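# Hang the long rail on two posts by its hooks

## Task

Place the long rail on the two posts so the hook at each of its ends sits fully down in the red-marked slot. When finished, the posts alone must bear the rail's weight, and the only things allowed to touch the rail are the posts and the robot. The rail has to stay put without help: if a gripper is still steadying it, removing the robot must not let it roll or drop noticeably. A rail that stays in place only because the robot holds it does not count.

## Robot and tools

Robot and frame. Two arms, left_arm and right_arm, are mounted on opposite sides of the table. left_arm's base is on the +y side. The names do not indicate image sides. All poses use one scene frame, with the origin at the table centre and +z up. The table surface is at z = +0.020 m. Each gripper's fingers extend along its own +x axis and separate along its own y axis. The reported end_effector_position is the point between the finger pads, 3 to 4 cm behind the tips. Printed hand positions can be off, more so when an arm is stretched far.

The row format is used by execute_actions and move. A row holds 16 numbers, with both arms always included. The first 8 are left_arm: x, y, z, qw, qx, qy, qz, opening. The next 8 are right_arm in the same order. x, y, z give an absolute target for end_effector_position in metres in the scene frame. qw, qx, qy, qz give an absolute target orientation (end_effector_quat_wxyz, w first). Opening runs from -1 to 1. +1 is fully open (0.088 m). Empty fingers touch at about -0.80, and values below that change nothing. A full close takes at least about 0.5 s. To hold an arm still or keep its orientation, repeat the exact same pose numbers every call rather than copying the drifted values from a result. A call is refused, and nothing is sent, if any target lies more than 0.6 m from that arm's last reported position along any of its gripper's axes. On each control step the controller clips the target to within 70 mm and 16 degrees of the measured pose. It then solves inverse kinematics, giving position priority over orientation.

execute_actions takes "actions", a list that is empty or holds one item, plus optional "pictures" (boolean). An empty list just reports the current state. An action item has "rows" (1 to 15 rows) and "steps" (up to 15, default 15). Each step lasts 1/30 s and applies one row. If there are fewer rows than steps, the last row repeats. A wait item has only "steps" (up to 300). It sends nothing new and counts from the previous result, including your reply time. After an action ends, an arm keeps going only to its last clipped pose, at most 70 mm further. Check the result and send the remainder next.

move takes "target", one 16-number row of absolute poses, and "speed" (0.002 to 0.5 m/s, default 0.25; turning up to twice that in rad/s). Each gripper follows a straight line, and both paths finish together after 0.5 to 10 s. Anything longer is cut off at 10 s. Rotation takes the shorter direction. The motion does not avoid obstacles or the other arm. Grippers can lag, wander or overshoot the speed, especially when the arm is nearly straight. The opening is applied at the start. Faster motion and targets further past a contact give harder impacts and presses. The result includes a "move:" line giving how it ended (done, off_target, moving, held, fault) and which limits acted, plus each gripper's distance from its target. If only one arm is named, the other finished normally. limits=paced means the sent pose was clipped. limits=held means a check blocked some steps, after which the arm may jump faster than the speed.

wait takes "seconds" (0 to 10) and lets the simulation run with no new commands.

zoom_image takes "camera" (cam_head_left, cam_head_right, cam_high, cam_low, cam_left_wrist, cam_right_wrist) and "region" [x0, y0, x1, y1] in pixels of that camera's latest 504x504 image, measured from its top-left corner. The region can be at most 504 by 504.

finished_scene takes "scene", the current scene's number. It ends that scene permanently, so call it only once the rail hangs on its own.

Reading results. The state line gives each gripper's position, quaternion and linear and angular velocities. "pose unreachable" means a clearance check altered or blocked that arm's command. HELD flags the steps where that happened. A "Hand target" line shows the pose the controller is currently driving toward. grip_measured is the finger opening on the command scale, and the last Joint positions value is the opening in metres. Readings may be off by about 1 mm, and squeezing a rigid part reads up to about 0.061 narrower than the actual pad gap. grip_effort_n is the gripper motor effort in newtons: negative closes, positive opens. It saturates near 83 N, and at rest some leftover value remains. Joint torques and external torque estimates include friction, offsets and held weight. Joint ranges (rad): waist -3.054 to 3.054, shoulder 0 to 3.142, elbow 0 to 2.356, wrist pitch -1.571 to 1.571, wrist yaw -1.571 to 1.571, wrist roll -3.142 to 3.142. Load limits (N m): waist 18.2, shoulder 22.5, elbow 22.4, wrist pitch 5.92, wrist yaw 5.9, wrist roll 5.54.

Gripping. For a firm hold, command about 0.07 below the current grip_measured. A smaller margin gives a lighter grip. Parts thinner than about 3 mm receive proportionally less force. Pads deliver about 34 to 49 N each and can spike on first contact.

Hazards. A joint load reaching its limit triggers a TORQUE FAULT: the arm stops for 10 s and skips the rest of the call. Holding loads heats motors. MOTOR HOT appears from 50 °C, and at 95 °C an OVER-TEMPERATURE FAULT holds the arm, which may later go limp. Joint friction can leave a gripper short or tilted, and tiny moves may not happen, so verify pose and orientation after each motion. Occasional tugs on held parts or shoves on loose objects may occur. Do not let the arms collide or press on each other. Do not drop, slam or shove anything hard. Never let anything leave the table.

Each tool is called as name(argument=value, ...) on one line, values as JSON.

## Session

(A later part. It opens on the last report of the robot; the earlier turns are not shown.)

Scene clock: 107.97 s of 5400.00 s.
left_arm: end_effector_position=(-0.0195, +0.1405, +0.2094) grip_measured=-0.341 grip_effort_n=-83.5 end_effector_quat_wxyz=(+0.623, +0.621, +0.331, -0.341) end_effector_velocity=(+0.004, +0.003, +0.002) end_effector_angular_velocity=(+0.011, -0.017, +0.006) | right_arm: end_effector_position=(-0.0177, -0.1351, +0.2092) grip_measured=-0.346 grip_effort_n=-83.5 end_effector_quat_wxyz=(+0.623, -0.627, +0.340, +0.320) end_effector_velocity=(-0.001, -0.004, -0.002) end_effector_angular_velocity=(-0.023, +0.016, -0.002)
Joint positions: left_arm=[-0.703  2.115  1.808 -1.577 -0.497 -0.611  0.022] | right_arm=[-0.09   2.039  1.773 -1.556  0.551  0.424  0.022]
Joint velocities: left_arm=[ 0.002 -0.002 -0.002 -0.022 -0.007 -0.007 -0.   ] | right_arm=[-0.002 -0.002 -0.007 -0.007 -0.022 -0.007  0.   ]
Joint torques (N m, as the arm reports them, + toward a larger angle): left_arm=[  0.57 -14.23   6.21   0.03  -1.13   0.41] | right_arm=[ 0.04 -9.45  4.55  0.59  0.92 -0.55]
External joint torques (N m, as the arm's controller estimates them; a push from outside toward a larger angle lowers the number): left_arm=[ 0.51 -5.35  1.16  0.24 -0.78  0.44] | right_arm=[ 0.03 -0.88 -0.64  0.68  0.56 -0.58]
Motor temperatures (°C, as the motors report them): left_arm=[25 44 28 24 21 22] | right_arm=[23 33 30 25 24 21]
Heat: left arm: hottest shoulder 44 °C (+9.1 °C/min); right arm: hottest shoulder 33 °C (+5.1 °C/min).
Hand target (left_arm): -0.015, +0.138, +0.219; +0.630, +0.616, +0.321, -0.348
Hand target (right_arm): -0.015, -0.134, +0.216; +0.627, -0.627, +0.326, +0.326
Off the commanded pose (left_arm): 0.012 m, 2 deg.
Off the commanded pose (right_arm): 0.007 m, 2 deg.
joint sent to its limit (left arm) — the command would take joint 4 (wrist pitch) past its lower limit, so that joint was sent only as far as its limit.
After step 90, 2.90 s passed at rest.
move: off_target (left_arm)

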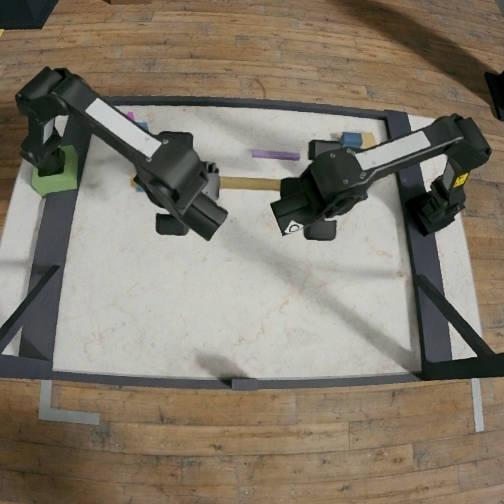

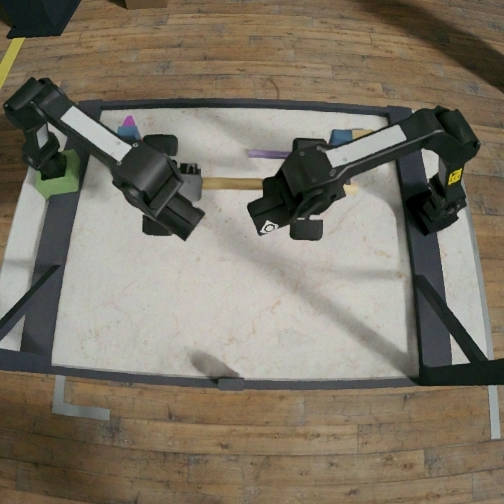

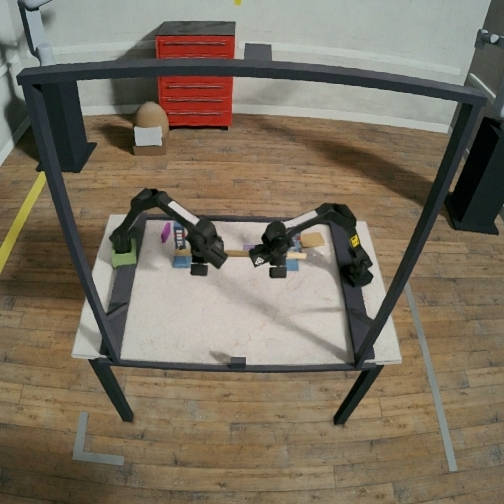

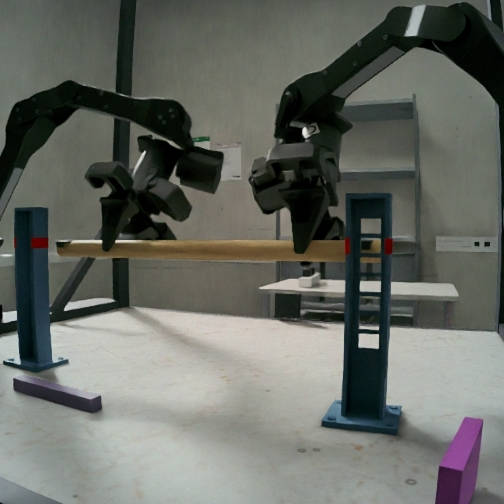

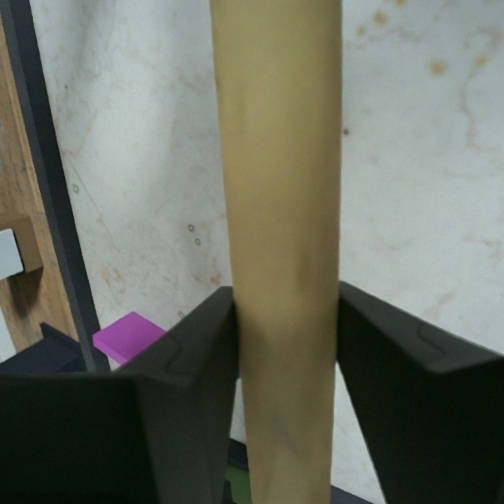

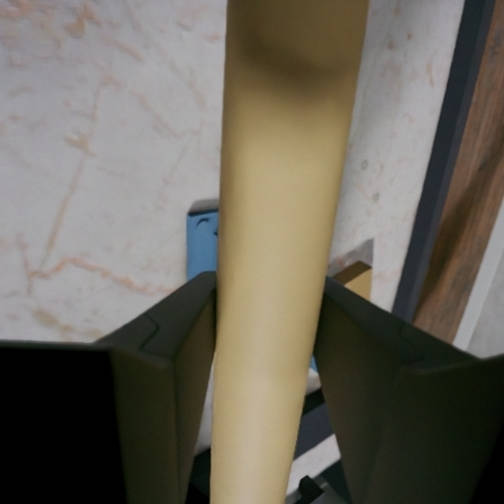

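move(target=[0.005,0.147,0.22,0.6272,0.6272,0.3265,-0.3265,-0.42,0.005,-0.125,0.218,0.6272,-0.6272,0.3265,0.3265,-0.42], speed=0.04)

zoom_image(camera="cam_low", region=[290, 180, 450, 340])

zoom_image(camera="cam_low", region=[0, 180, 160, 340])

zoom_image(camera="cam_high", region=[150, 200, 340, 290])

Scene clock: 114.10 s of 5400.00 s.
left_arm: end_effector_position=(+0.0006, +0.1483, +0.2115) grip_measured=-0.341 grip_effort_n=-83.5 end_effector_quat_wxyz=(+0.622, +0.629, +0.335, -0.326) end_effector_velocity=(+0.003, +0.005, +0.001) end_effector_angular_velocity=(+0.024, -0.019, -0.011) | right_arm: end_effector_position=(+0.0044, -0.1267, +0.2094) grip_measured=-0.346 grip_effort_n=-83.5 end_effector_quat_wxyz=(+0.624, -0.629, +0.338, +0.317) end_effector_velocity=(+0.001, +0.001, -0.001) end_effector_angular_velocity=(+0.000, -0.006, +0.005)
Joint positions: left_arm=[-0.667  2.072  1.743 -1.577 -0.507 -0.594  0.022] | right_arm=[-0.15   2.039  1.772 -1.525  0.572  0.356  0.022]
Joint velocities: left_arm=[-0.002 -0.002 -0.007 -0.022 -0.007  0.007  0.   ] | right_arm=[-0.002  0.002 -0.002  0.007  0.007 -0.007  0.   ]
Joint torques (N m, as the arm reports them, + toward a larger angle): left_arm=[  0.37 -13.48   5.92   0.    -1.07   0.41] | right_arm=[ 0.28 -9.65  5.72  0.38  0.67 -0.59]
External joint torques (N m, as the arm's controller estimates them; a push from outside toward a larger angle lowers the number): left_arm=[ 0.37 -4.91  0.93  0.25 -0.72  0.44] | right_arm=[ 0.29 -1.17  0.53  0.41  0.29 -0.62]
Motor temperatures (°C, as the motors report them): left_arm=[25 45 28 24 21 22] | right_arm=[23 34 30 25 25 22]
Heat: left arm: hottest shoulder 45 °C (+9.1 °C/min); right arm: hottest shoulder 34 °C (+6.1 °C/min).
Hand target (left_arm): +0.005, +0.147, +0.220; +0.628, +0.625, +0.326, -0.330
Hand target (right_arm): +0.005, -0.125, +0.218; +0.627, -0.627, +0.326, +0.326
Off the commanded pose (left_arm): 0.010 m, 1 deg.
Off the commanded pose (right_arm): 0.009 m, 2 deg.
joint sent to its limit (left arm) — the command would take joint 4 (wrist pitch) past its lower limit, so that joint was sent only as far as its limit.
After step 90, 2.13 s passed at rest.
move: off_target (left_arm, right_arm)

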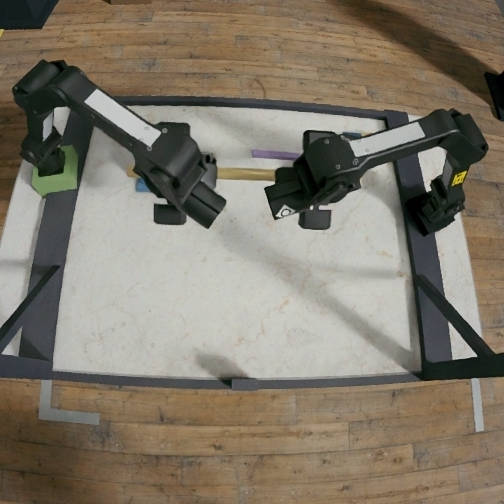

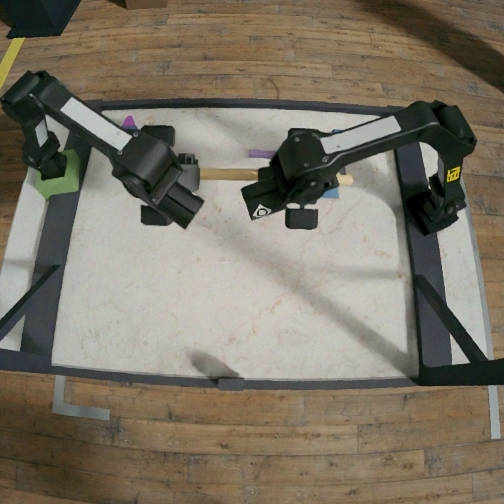

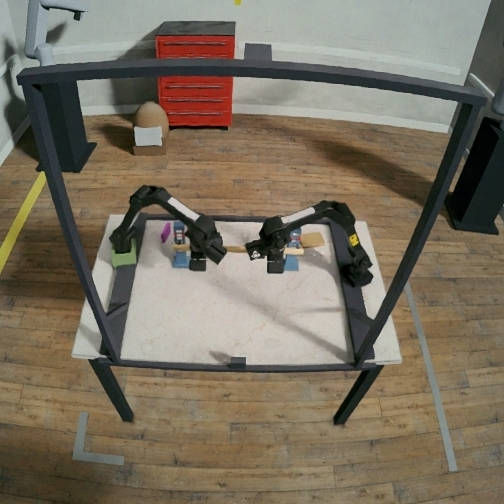

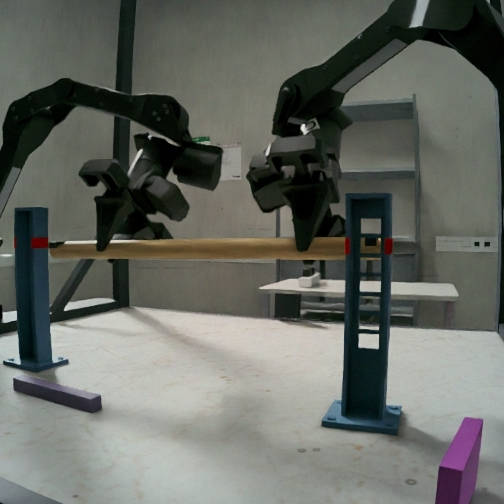

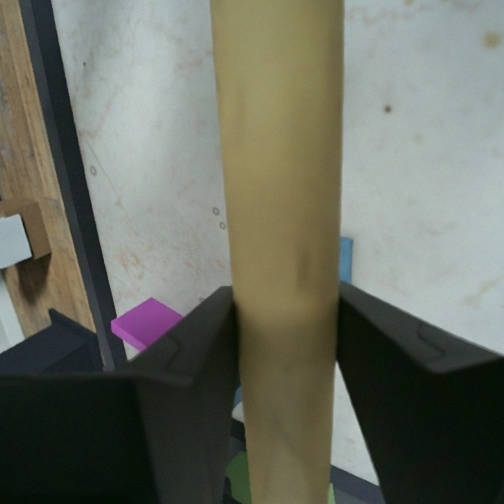

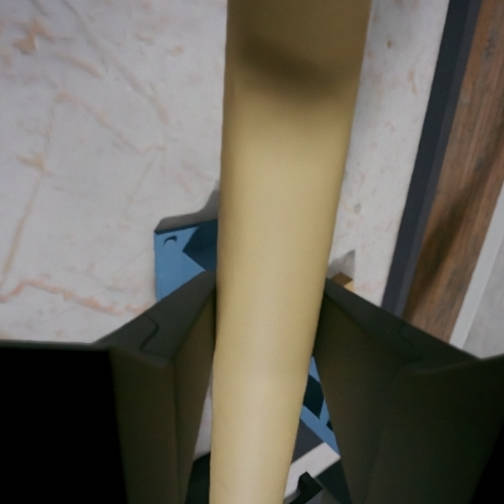

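Region (290, 180, 450, 340) of cam_low's 504x504 image, scaled by 3.150, with more detail than that image has.

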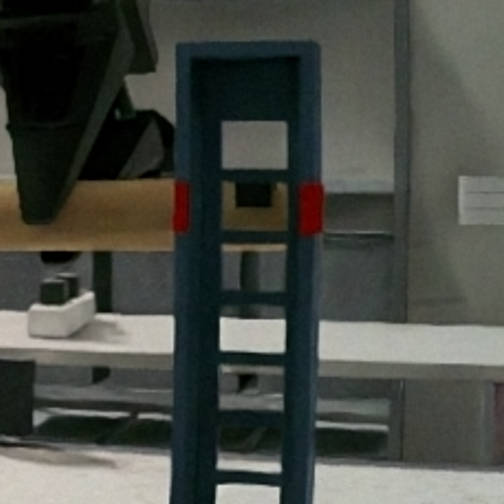

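Region (0, 180, 160, 340) of cam_low's 504x504 image, scaled by 3.150, with more detail than that image has.

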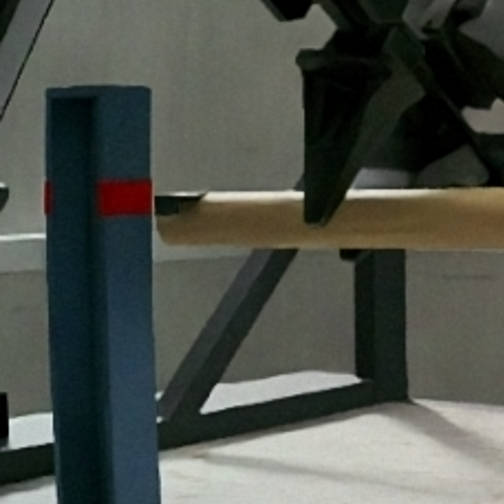

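Region (150, 200, 340, 290) of cam_high's 504x504 image, scaled by 2.653, with more detail than that image has; it fills the top 239 rows of this view, and the rest is white.

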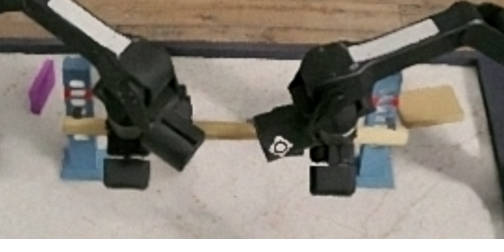

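move(target=[0.005,0.149,0.207,0.6272,0.6272,0.3265,-0.3265,-0.42,0.005,-0.123,0.221,0.6272,-0.6272,0.3265,0.3265,-0.42], speed=0.02)

zoom_image(camera="cam_low", region=[290, 180, 450, 340])

zoom_image(camera="cam_low", region=[0, 180, 160, 340])

Scene clock: 122.10 s of 5400.00 s.
left_arm: end_effector_position=(+0.0018, +0.1483, +0.2023) grip_measured=-0.341 grip_effort_n=-83.5 end_effector_quat_wxyz=(+0.625, +0.628, +0.332, -0.325) end_effector_velocity=(-0.002, -0.003, +0.001) end_effector_angular_velocity=(-0.023, +0.007, -0.011) | right_arm: end_effector_position=(+0.0045, -0.1269, +0.2102) grip_measured=-0.346 grip_effort_n=-83.5 end_effector_quat_wxyz=(+0.622, -0.632, +0.337, +0.318) end_effector_velocity=(+0.001, -0.005, +0.001) end_effector_angular_velocity=(-0.027, +0.001, +0.002)
Joint positions: left_arm=[-0.667  2.071  1.704 -1.536 -0.515 -0.597  0.022] | right_arm=[-0.15   2.039  1.776 -1.53   0.572  0.35   0.022]
Joint velocities: left_arm=[-0.002 -0.007 -0.002  0.022 -0.007  0.007 -0.   ] | right_arm=[-0.002 -0.002 -0.002 -0.022 -0.007 -0.007 -0.   ]
Joint torques (N m, as the arm reports them, + toward a larger angle): left_arm=[  0.35 -12.58   5.01  -0.15  -0.74   0.22] | right_arm=[ 0.04 -8.92  7.86 -0.15  0.68 -0.48]
External joint torques (N m, as the arm's controller estimates them; a push from outside toward a larger angle lowers the number): left_arm=[ 0.36 -4.06  0.    0.06 -0.39  0.26] | right_arm=[ 0.   -0.38  2.65 -0.11  0.3  -0.51]
Motor temperatures (°C, as the motors report them): left_arm=[25 46 27 24 22 22] | right_arm=[23 36 30 25 25 22]
Heat: left arm: hottest shoulder 46 °C (+9.1 °C/min); right arm: hottest shoulder 36 °C (+7.1 °C/min).
Hand target (left_arm): +0.005, +0.149, +0.207; +0.627, +0.627, +0.327, -0.327
Hand target (right_arm): +0.005, -0.123, +0.221; +0.627, -0.627, +0.327, +0.326
Off the commanded pose (left_arm): 0.006 m, 1 deg.
Off the commanded pose (right_arm): 0.011 m, 2 deg.
After step 90, 4.00 s passed at rest.
move: off_target (right_arm)

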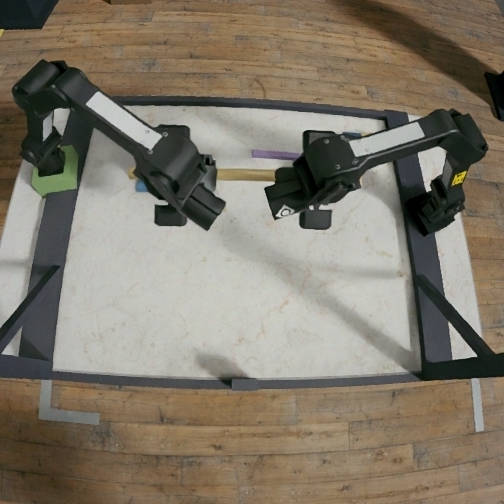

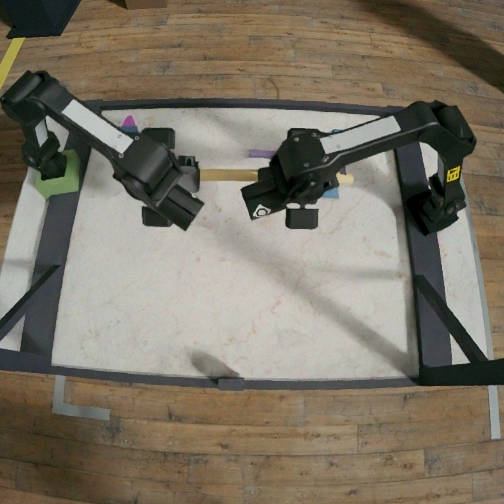

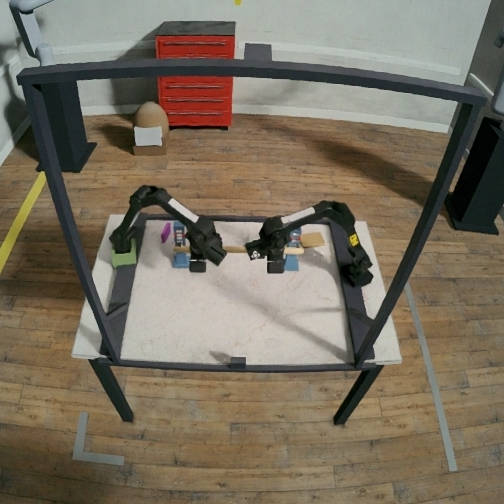

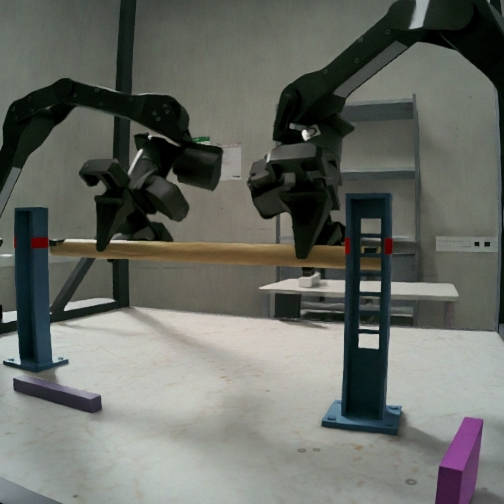

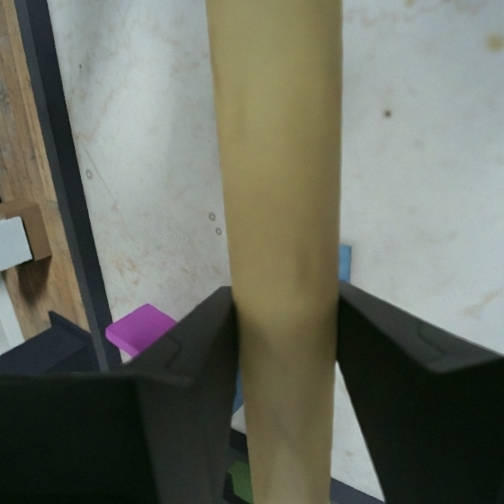

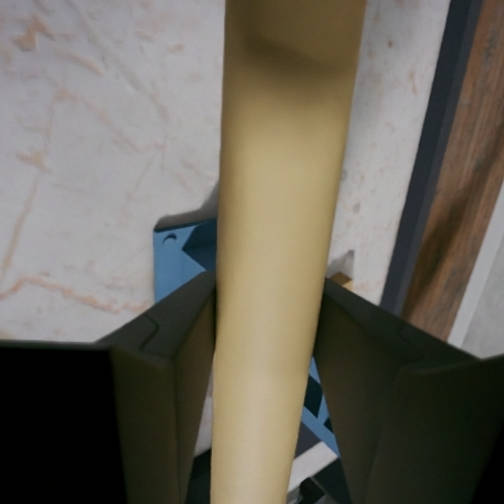

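Region (290, 180, 450, 340) of cam_low's 504x504 image, scaled by 3.150, with more detail than that image has.

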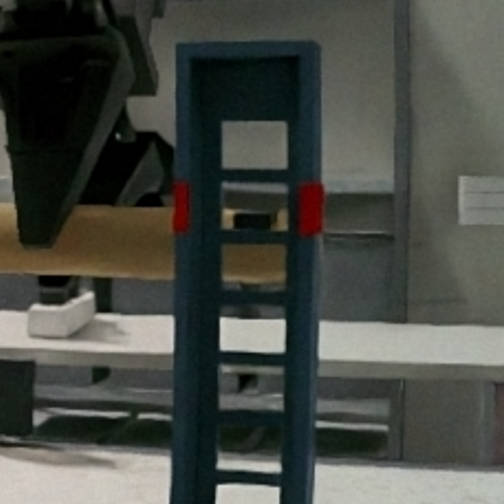

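Region (0, 180, 160, 340) of cam_low's 504x504 image, scaled by 3.150, with more detail than that image has.

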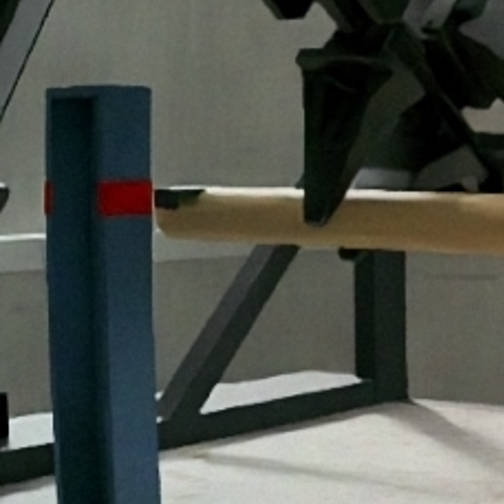

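execute_actions(actions=[{"rows":[[0.005,0.149,0.215,0.6272,0.6272,0.3265,-0.3265,-0.42,0.005,-0.123,0.223,0.6272,-0.6272,0.3265,0.3265,-0.42]],"steps":15}], pictures=false)

Scene clock: 126.27 s of 5400.00 s.
left_arm: end_effector_position=(+0.0035, +0.1503, +0.2070) grip_measured=-0.341 grip_effort_n=-83.5 end_effector_quat_wxyz=(+0.624, +0.631, +0.331, -0.322) end_effector_velocity=(-0.001, +0.002, +0.003) end_effector_angular_velocity=(-0.014, -0.008, +0.008) | right_arm: end_effector_position=(+0.0052, -0.1254, +0.2132) grip_measured=-0.346 grip_effort_n=-83.5 end_effector_quat_wxyz=(+0.624, -0.629, +0.336, +0.318) end_effector_velocity=(-0.002, +0.001, -0.001) end_effector_angular_velocity=(+0.002, +0.024, -0.001)
Joint positions: left_arm=[-0.666  2.066  1.711 -1.558 -0.518 -0.597  0.022] | right_arm=[-0.152  2.039  1.788 -1.534  0.575  0.35   0.022]
Joint velocities: left_arm=[-0.007 -0.007 -0.002 -0.007 -0.007 -0.022 -0.   ] | right_arm=[-0.002 -0.002  0.002  0.007 -0.022 -0.007 -0.   ]
Joint torques (N m, as the arm reports them, + toward a larger angle): left_arm=[  0.25 -12.27   7.24  -0.69  -0.66   0.16] | right_arm=[ 0.25 -8.95  7.43 -0.33  0.59 -0.48]
External joint torques (N m, as the arm's controller estimates them; a push from outside toward a larger angle lowers the number): left_arm=[ 0.3  -3.81  2.26 -0.45 -0.31  0.19] | right_arm=[ 0.23 -0.39  2.18 -0.31  0.22 -0.51]
Motor temperatures (°C, as the motors report them): left_arm=[25 46 27 24 22 22] | right_arm=[23 36 30 25 25 22]
Heat: left arm: hottest shoulder 46 °C (+9.1 °C/min); right arm: hottest shoulder 36 °C (+7.1 °C/min).
Hand target (left_arm): +0.005, +0.149, +0.215; +0.627, +0.627, +0.326, -0.326
Hand target (right_arm): +0.005, -0.123, +0.223; +0.628, -0.627, +0.327, +0.326
Off the commanded pose (left_arm): 0.008 m, 1 deg.
Off the commanded pose (right_arm): 0.010 m, 1 deg.
Steps of this call (steps 1 to 90: nothing new was sent; then 0.67 s passed at rest; steps 91 to 105: all 15 steps of this action). Readings (end_effector_position):
91: left_arm (+0.0020, +0.1485, +0.2026) | right_arm (+0.0046, -0.1269, +0.2106)
92: left_arm (+0.0025, +0.1490, +0.2031) | right_arm (+0.0046, -0.1265, +0.2110)
94: left_arm (+0.0033, +0.1500, +0.2046) | right_arm (+0.0048, -0.1257, +0.2122)
98: left_arm (+0.0035, +0.1503, +0.2068) | right_arm (+0.0051, -0.1255, +0.2130)
105: the state above

Now advance x by 1 cm with a small left raise.

move(target=[0.016,0.149,0.2175,0.6272,0.6272,0.3265,-0.3265,-0.42,0.015,-0.123,0.221,0.6272,-0.6272,0.3265,0.3265,-0.42], speed=0.02)

zoom_image(camera="cam_low", region=[290, 180, 450, 340])

zoom_image(camera="cam_low", region=[0, 180, 160, 340])

Scene clock: 130.57 s of 5400.00 s.
left_arm: end_effector_position=(+0.0117, +0.1511, +0.2108) grip_measured=-0.341 grip_effort_n=-83.5 end_effector_quat_wxyz=(+0.621, +0.631, +0.335, -0.322) end_effector_velocity=(+0.002, +0.000, +0.004) end_effector_angular_velocity=(-0.012, -0.020, -0.004) | right_arm: end_effector_position=(+0.0142, -0.1236, +0.2134) grip_measured=-0.346 grip_effort_n=-83.5 end_effector_quat_wxyz=(+0.624, -0.629, +0.338, +0.318) end_effector_velocity=(+0.002, -0.002, +0.003) end_effector_angular_velocity=(-0.013, -0.007, +0.017)
Joint positions: left_arm=[-0.645  2.045  1.698 -1.557 -0.516 -0.574  0.022] | right_arm=[-0.178  2.034  1.783 -1.521  0.576  0.322  0.022]
Joint velocities: left_arm=[-0.002 -0.007 -0.002 -0.007 -0.022 -0.007 -0.   ] | right_arm=[-0.002 -0.007 -0.002 -0.007  0.007 -0.022 -0.   ]
Joint torques (N m, as the arm reports them, + toward a larger angle): left_arm=[  0.55 -12.67   5.81   0.34  -0.99   0.44] | right_arm=[ 0.27 -9.91  4.73  0.69  0.69 -0.54]
External joint torques (N m, as the arm's controller estimates them; a push from outside toward a larger angle lowers the number): left_arm=[ 0.6  -4.28  0.8   0.57 -0.64  0.47] | right_arm=[ 0.33 -1.41 -0.48  0.7   0.31 -0.57]
Motor temperatures (°C, as the motors report them): left_arm=[25 46 27 25 22 22] | right_arm=[23 37 31 25 25 22]
Heat: left arm: hottest shoulder 46 °C (+9.1 °C/min); right arm: hottest shoulder 37 °C (+8.1 °C/min).
Hand target (left_arm): +0.016, +0.149, +0.217; +0.627, +0.627, +0.327, -0.326
Hand target (right_arm): +0.015, -0.123, +0.221; +0.627, -0.627, +0.327, +0.326
Off the commanded pose (left_arm): 0.008 m, 1 deg.
Off the commanded pose (right_arm): 0.008 m, 2 deg.
After step 90, 0.27 s passed at rest.
move: done

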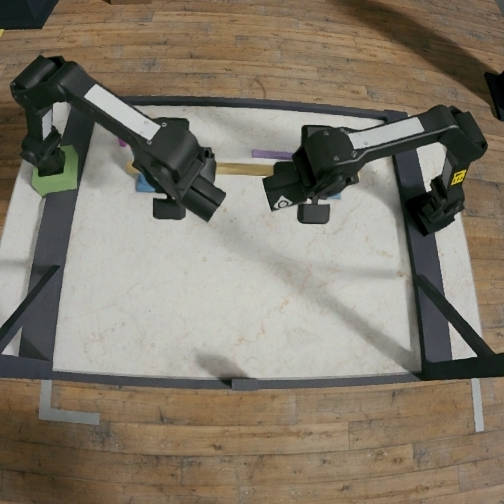

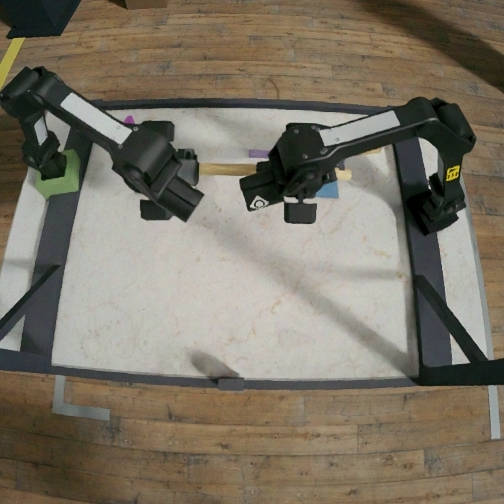

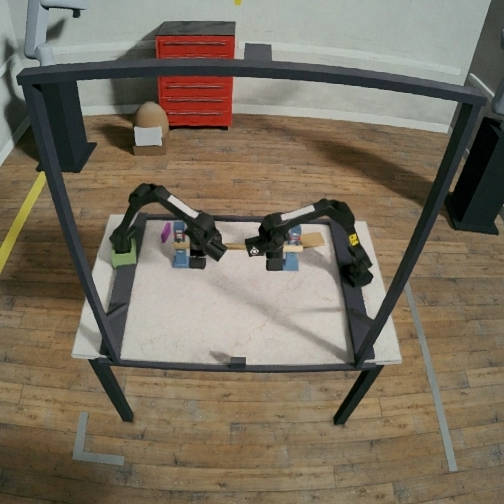

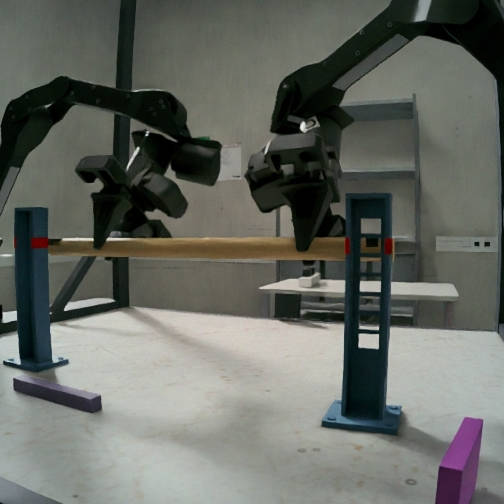

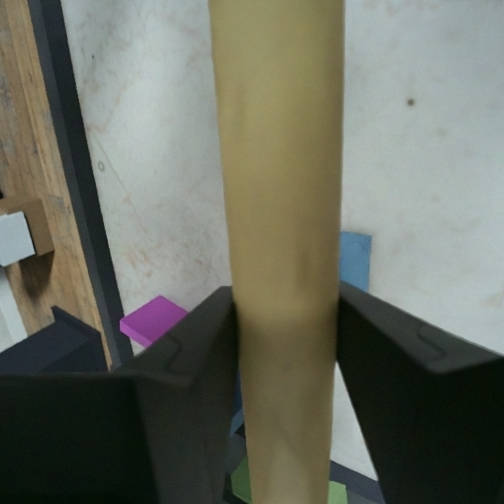

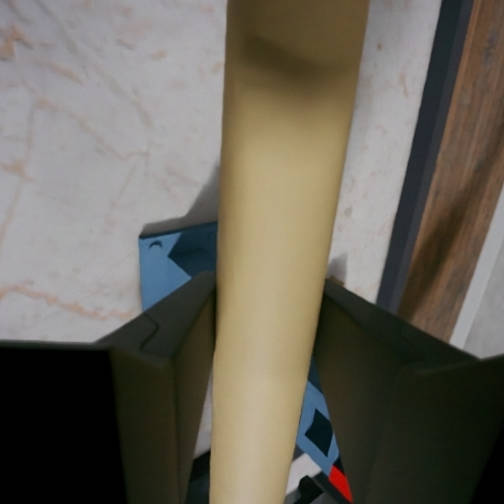

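Region (290, 180, 450, 340) of cam_low's 504x504 image, scaled by 3.150, with more detail than that image has.

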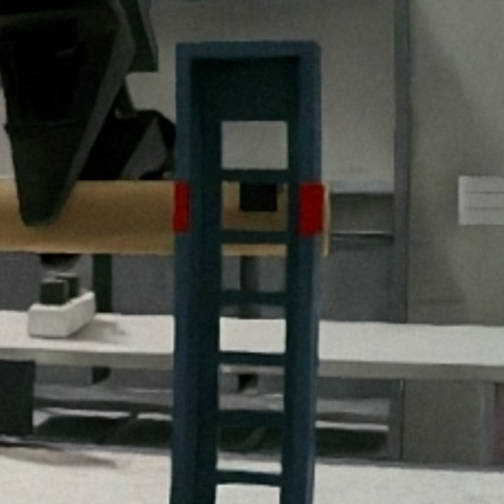

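Region (0, 180, 160, 340) of cam_low's 504x504 image, scaled by 3.150, with more detail than that image has.

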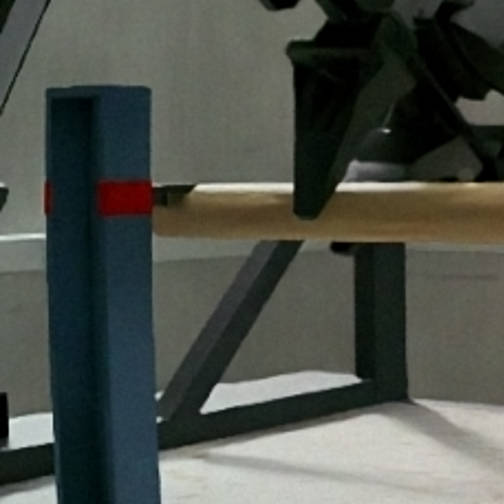

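move(target=[0.024,0.149,0.2145,0.6272,0.6272,0.3265,-0.3265,-0.42,0.022,-0.123,0.219,0.6272,-0.6272,0.3265,0.3265,-0.42], speed=0.02)

zoom_image(camera="cam_low", region=[290, 180, 450, 340])

zoom_image(camera="cam_low", region=[0, 180, 160, 340])

zoom_image(camera="cam_right_wrist", region=[250, 364, 390, 504])

Scene clock: 136.90 s of 5400.00 s.
left_arm: end_effector_position=(+0.0194, +0.1512, +0.2080) grip_measured=-0.341 grip_effort_n=-83.5 end_effector_quat_wxyz=(+0.621, +0.631, +0.336, -0.322) end_effector_velocity=(-0.000, +0.004, +0.001) end_effector_angular_velocity=(+0.006, +0.003, +0.006) | right_arm: end_effector_position=(+0.0213, -0.1232, +0.2112) grip_measured=-0.346 grip_effort_n=-83.5 end_effector_quat_wxyz=(+0.624, -0.628, +0.339, +0.318) end_effector_velocity=(-0.000, +0.000, -0.001) end_effector_angular_velocity=(+0.001, +0.009, +0.002)
Joint positions: left_arm=[-0.625  2.029  1.665 -1.528 -0.519 -0.552  0.022] | right_arm=[-0.197  2.024  1.761 -1.496  0.579  0.301  0.022]
Joint velocities: left_arm=[-0.002 -0.007 -0.007 -0.007  0.007 -0.007 -0.   ] | right_arm=[-0.002 -0.002 -0.002  0.007 -0.007 -0.007 -0.   ]
Joint torques (N m, as the arm reports them, + toward a larger angle): left_arm=[  0.51 -12.71   5.58   0.35  -1.09   0.34] | right_arm=[ 0.39 -9.84  4.75  0.65  0.7  -0.54]
External joint torques (N m, as the arm's controller estimates them; a push from outside toward a larger angle lowers the number): left_arm=[ 0.47 -4.41  0.59  0.57 -0.73  0.38] | right_arm=[ 0.38 -1.37 -0.51  0.62  0.33 -0.57]
Motor temperatures (°C, as the motors report them): left_arm=[25 46 27 24 22 22] | right_arm=[23 38 30 25 25 22]
Heat: left arm: hottest shoulder 46 °C (+8.1 °C/min); right arm: hottest shoulder 38 °C (+9.1 °C/min).
Hand target (left_arm): +0.024, +0.149, +0.214; +0.627, +0.627, +0.327, -0.326
Hand target (right_arm): +0.022, -0.123, +0.219; +0.627, -0.627, +0.327, +0.326
Off the commanded pose (left_arm): 0.008 m, 1 deg.
Off the commanded pose (right_arm): 0.008 m, 2 deg.
After step 90, 2.37 s passed at rest.
move: done

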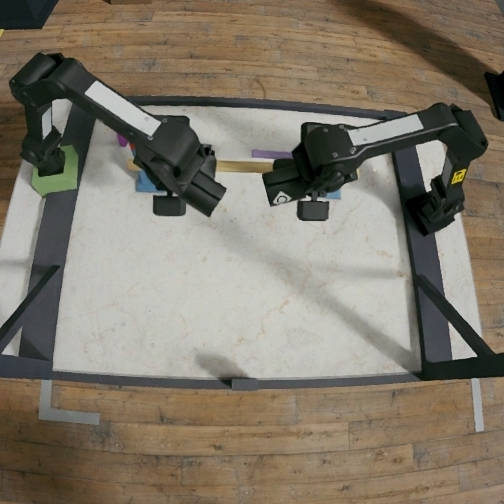

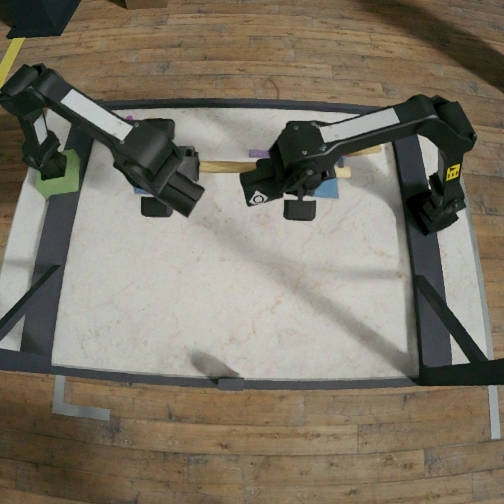

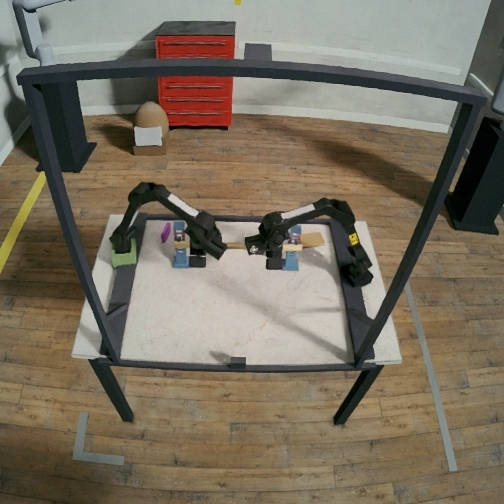

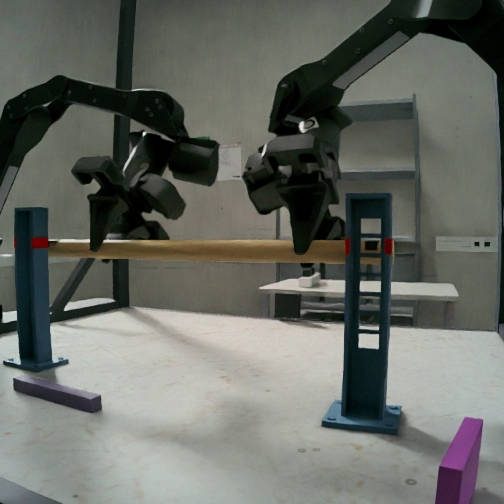

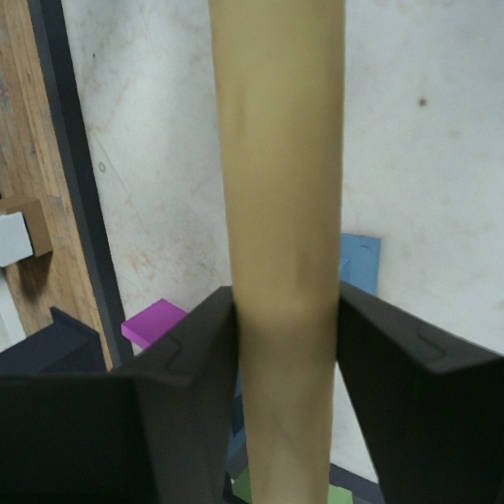

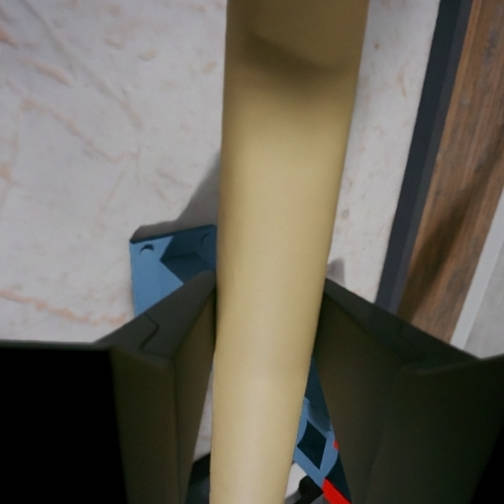

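Region (290, 180, 450, 340) of cam_low's 504x504 image, scaled by 3.150, with more detail than that image has.

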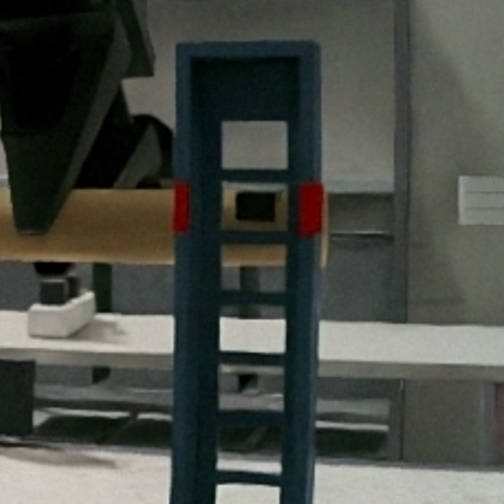

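Region (0, 180, 160, 340) of cam_low's 504x504 image, scaled by 3.150, with more detail than that image has.

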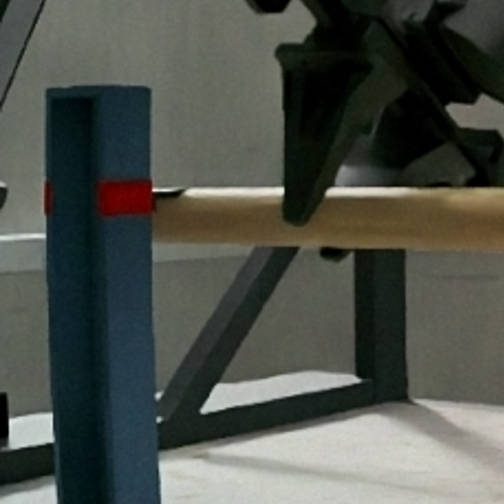

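Region (250, 364, 390, 504) of cam_right_wrist's 504x504 image, scaled by 3.600, with more detail than that image has.

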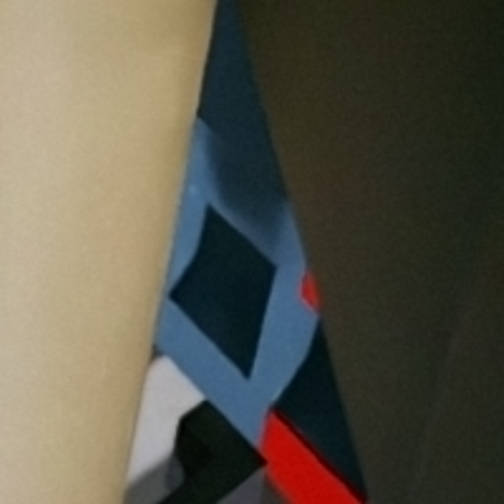

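move(target=[0.037,0.150,0.2145,0.6272,0.6272,0.3265,-0.3265,-0.42,0.031,-0.122,0.219,0.6272,-0.6272,0.3265,0.3265,-0.42], speed=0.02)

zoom_image(camera="cam_low", region=[290, 180, 450, 340])

zoom_image(camera="cam_low", region=[0, 180, 160, 340])

zoom_image(camera="cam_right_wrist", region=[250, 364, 390, 504])

zoom_image(camera="cam_left_wrist", region=[160, 364, 300, 504])

Scene clock: 146.50 s of 5400.00 s.
left_arm: end_effector_position=(+0.0318, +0.1520, +0.2078) grip_measured=-0.341 grip_effort_n=-83.5 end_effector_quat_wxyz=(+0.620, +0.631, +0.336, -0.324) end_effector_velocity=(+0.002, -0.000, -0.000) end_effector_angular_velocity=(-0.011, -0.020, -0.003) | right_arm: end_effector_position=(+0.0314, -0.1222, +0.2114) grip_measured=-0.346 grip_effort_n=-83.5 end_effector_quat_wxyz=(+0.625, -0.627, +0.339, +0.317) end_effector_velocity=(+0.000, -0.002, -0.002) end_effector_angular_velocity=(-0.026, +0.005, +0.014)
Joint positions: left_arm=[-0.595  1.999  1.623 -1.497 -0.527 -0.515  0.022] | right_arm=[-0.224  2.015  1.75  -1.476  0.583  0.274  0.022]
Joint velocities: left_arm=[-0.002 -0.002 -0.012  0.007 -0.022 -0.007 -0.   ] | right_arm=[-0.002  0.002 -0.002 -0.007 -0.007 -0.022 -0.   ]
Joint torques (N m, as the arm reports them, + toward a larger angle): left_arm=[  0.64 -12.56   5.83   0.33  -1.08   0.32] | right_arm=[ 0.56 -9.78  4.83  0.65  0.66 -0.61]
External joint torques (N m, as the arm's controller estimates them; a push from outside toward a larger angle lowers the number): left_arm=[ 0.62 -4.52  0.82  0.51 -0.71  0.35] | right_arm=[ 0.56 -1.34 -0.46  0.61  0.28 -0.64]
Motor temperatures (°C, as the motors report them): left_arm=[25 47 27 24 22 22] | right_arm=[23 39 30 25 25 22]
Heat: left arm: hottest shoulder 47 °C (+9.1 °C/min); right arm: hottest shoulder 39 °C (+9.1 °C/min).
Hand target (left_arm): +0.037, +0.150, +0.214; +0.627, +0.627, +0.327, -0.326
Hand target (right_arm): +0.031, -0.122, +0.219; +0.627, -0.627, +0.327, +0.326
Off the commanded pose (left_arm): 0.009 m, 1 deg.
Off the commanded pose (right_arm): 0.008 m, 2 deg.
After step 90, 5.40 s passed at rest.
move: off_target (left_arm)

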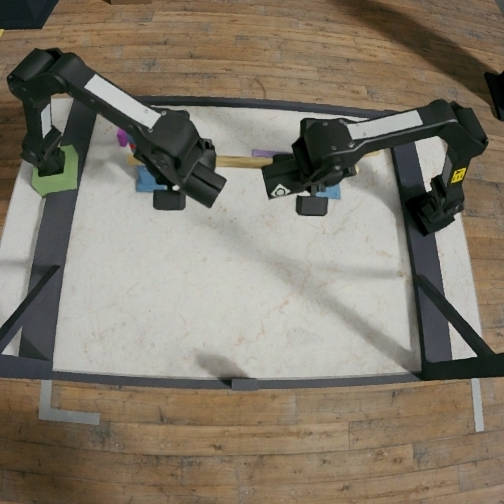

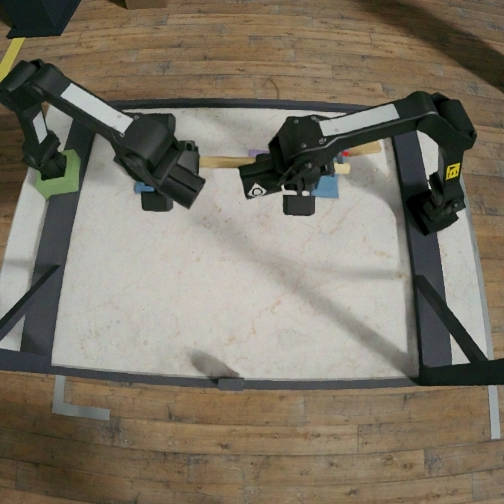

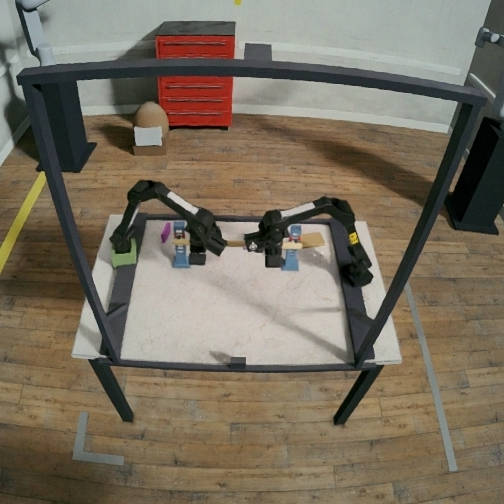

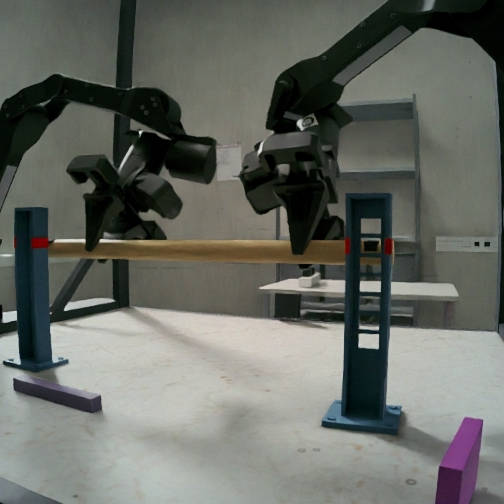

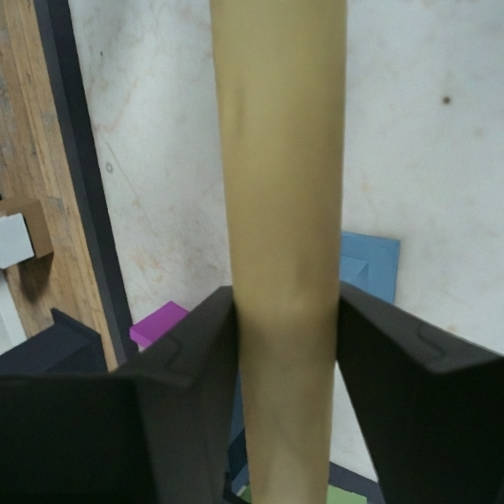

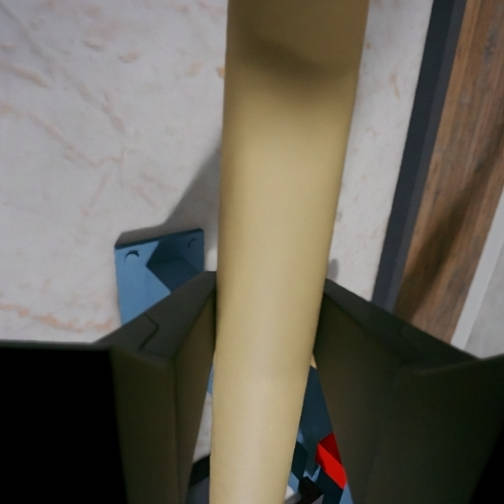

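Region (290, 180, 450, 340) of cam_low's 504x504 image, scaled by 3.150, with more detail than that image has.

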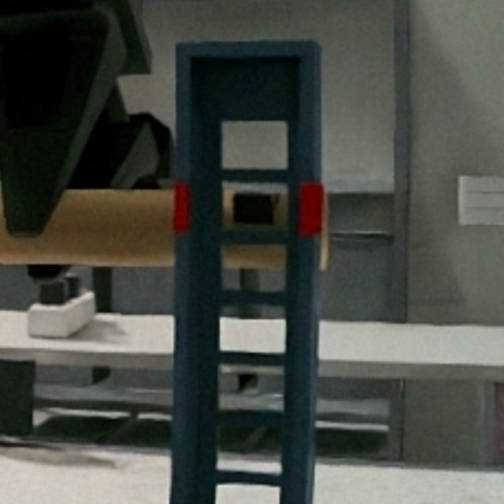

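Region (0, 180, 160, 340) of cam_low's 504x504 image, scaled by 3.150, with more detail than that image has.

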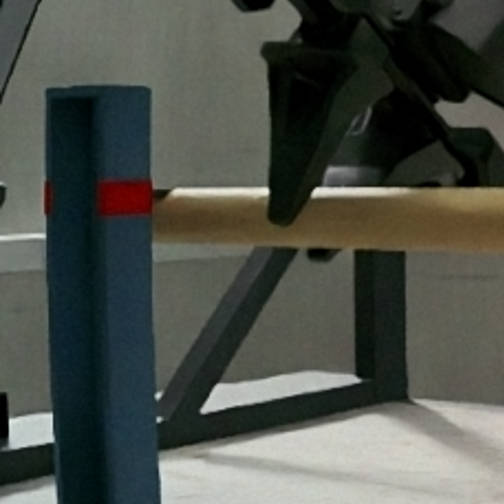

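Region (250, 364, 390, 504) of cam_right_wrist's 504x504 image, scaled by 3.600, with more detail than that image has.

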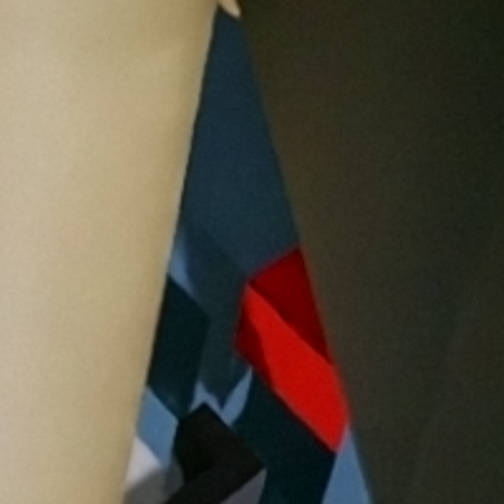

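Region (160, 364, 300, 504) of cam_left_wrist's 504x504 image, scaled by 3.600, with more detail than that image has.

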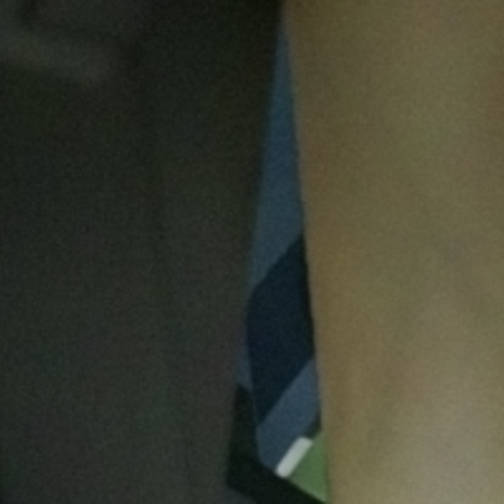

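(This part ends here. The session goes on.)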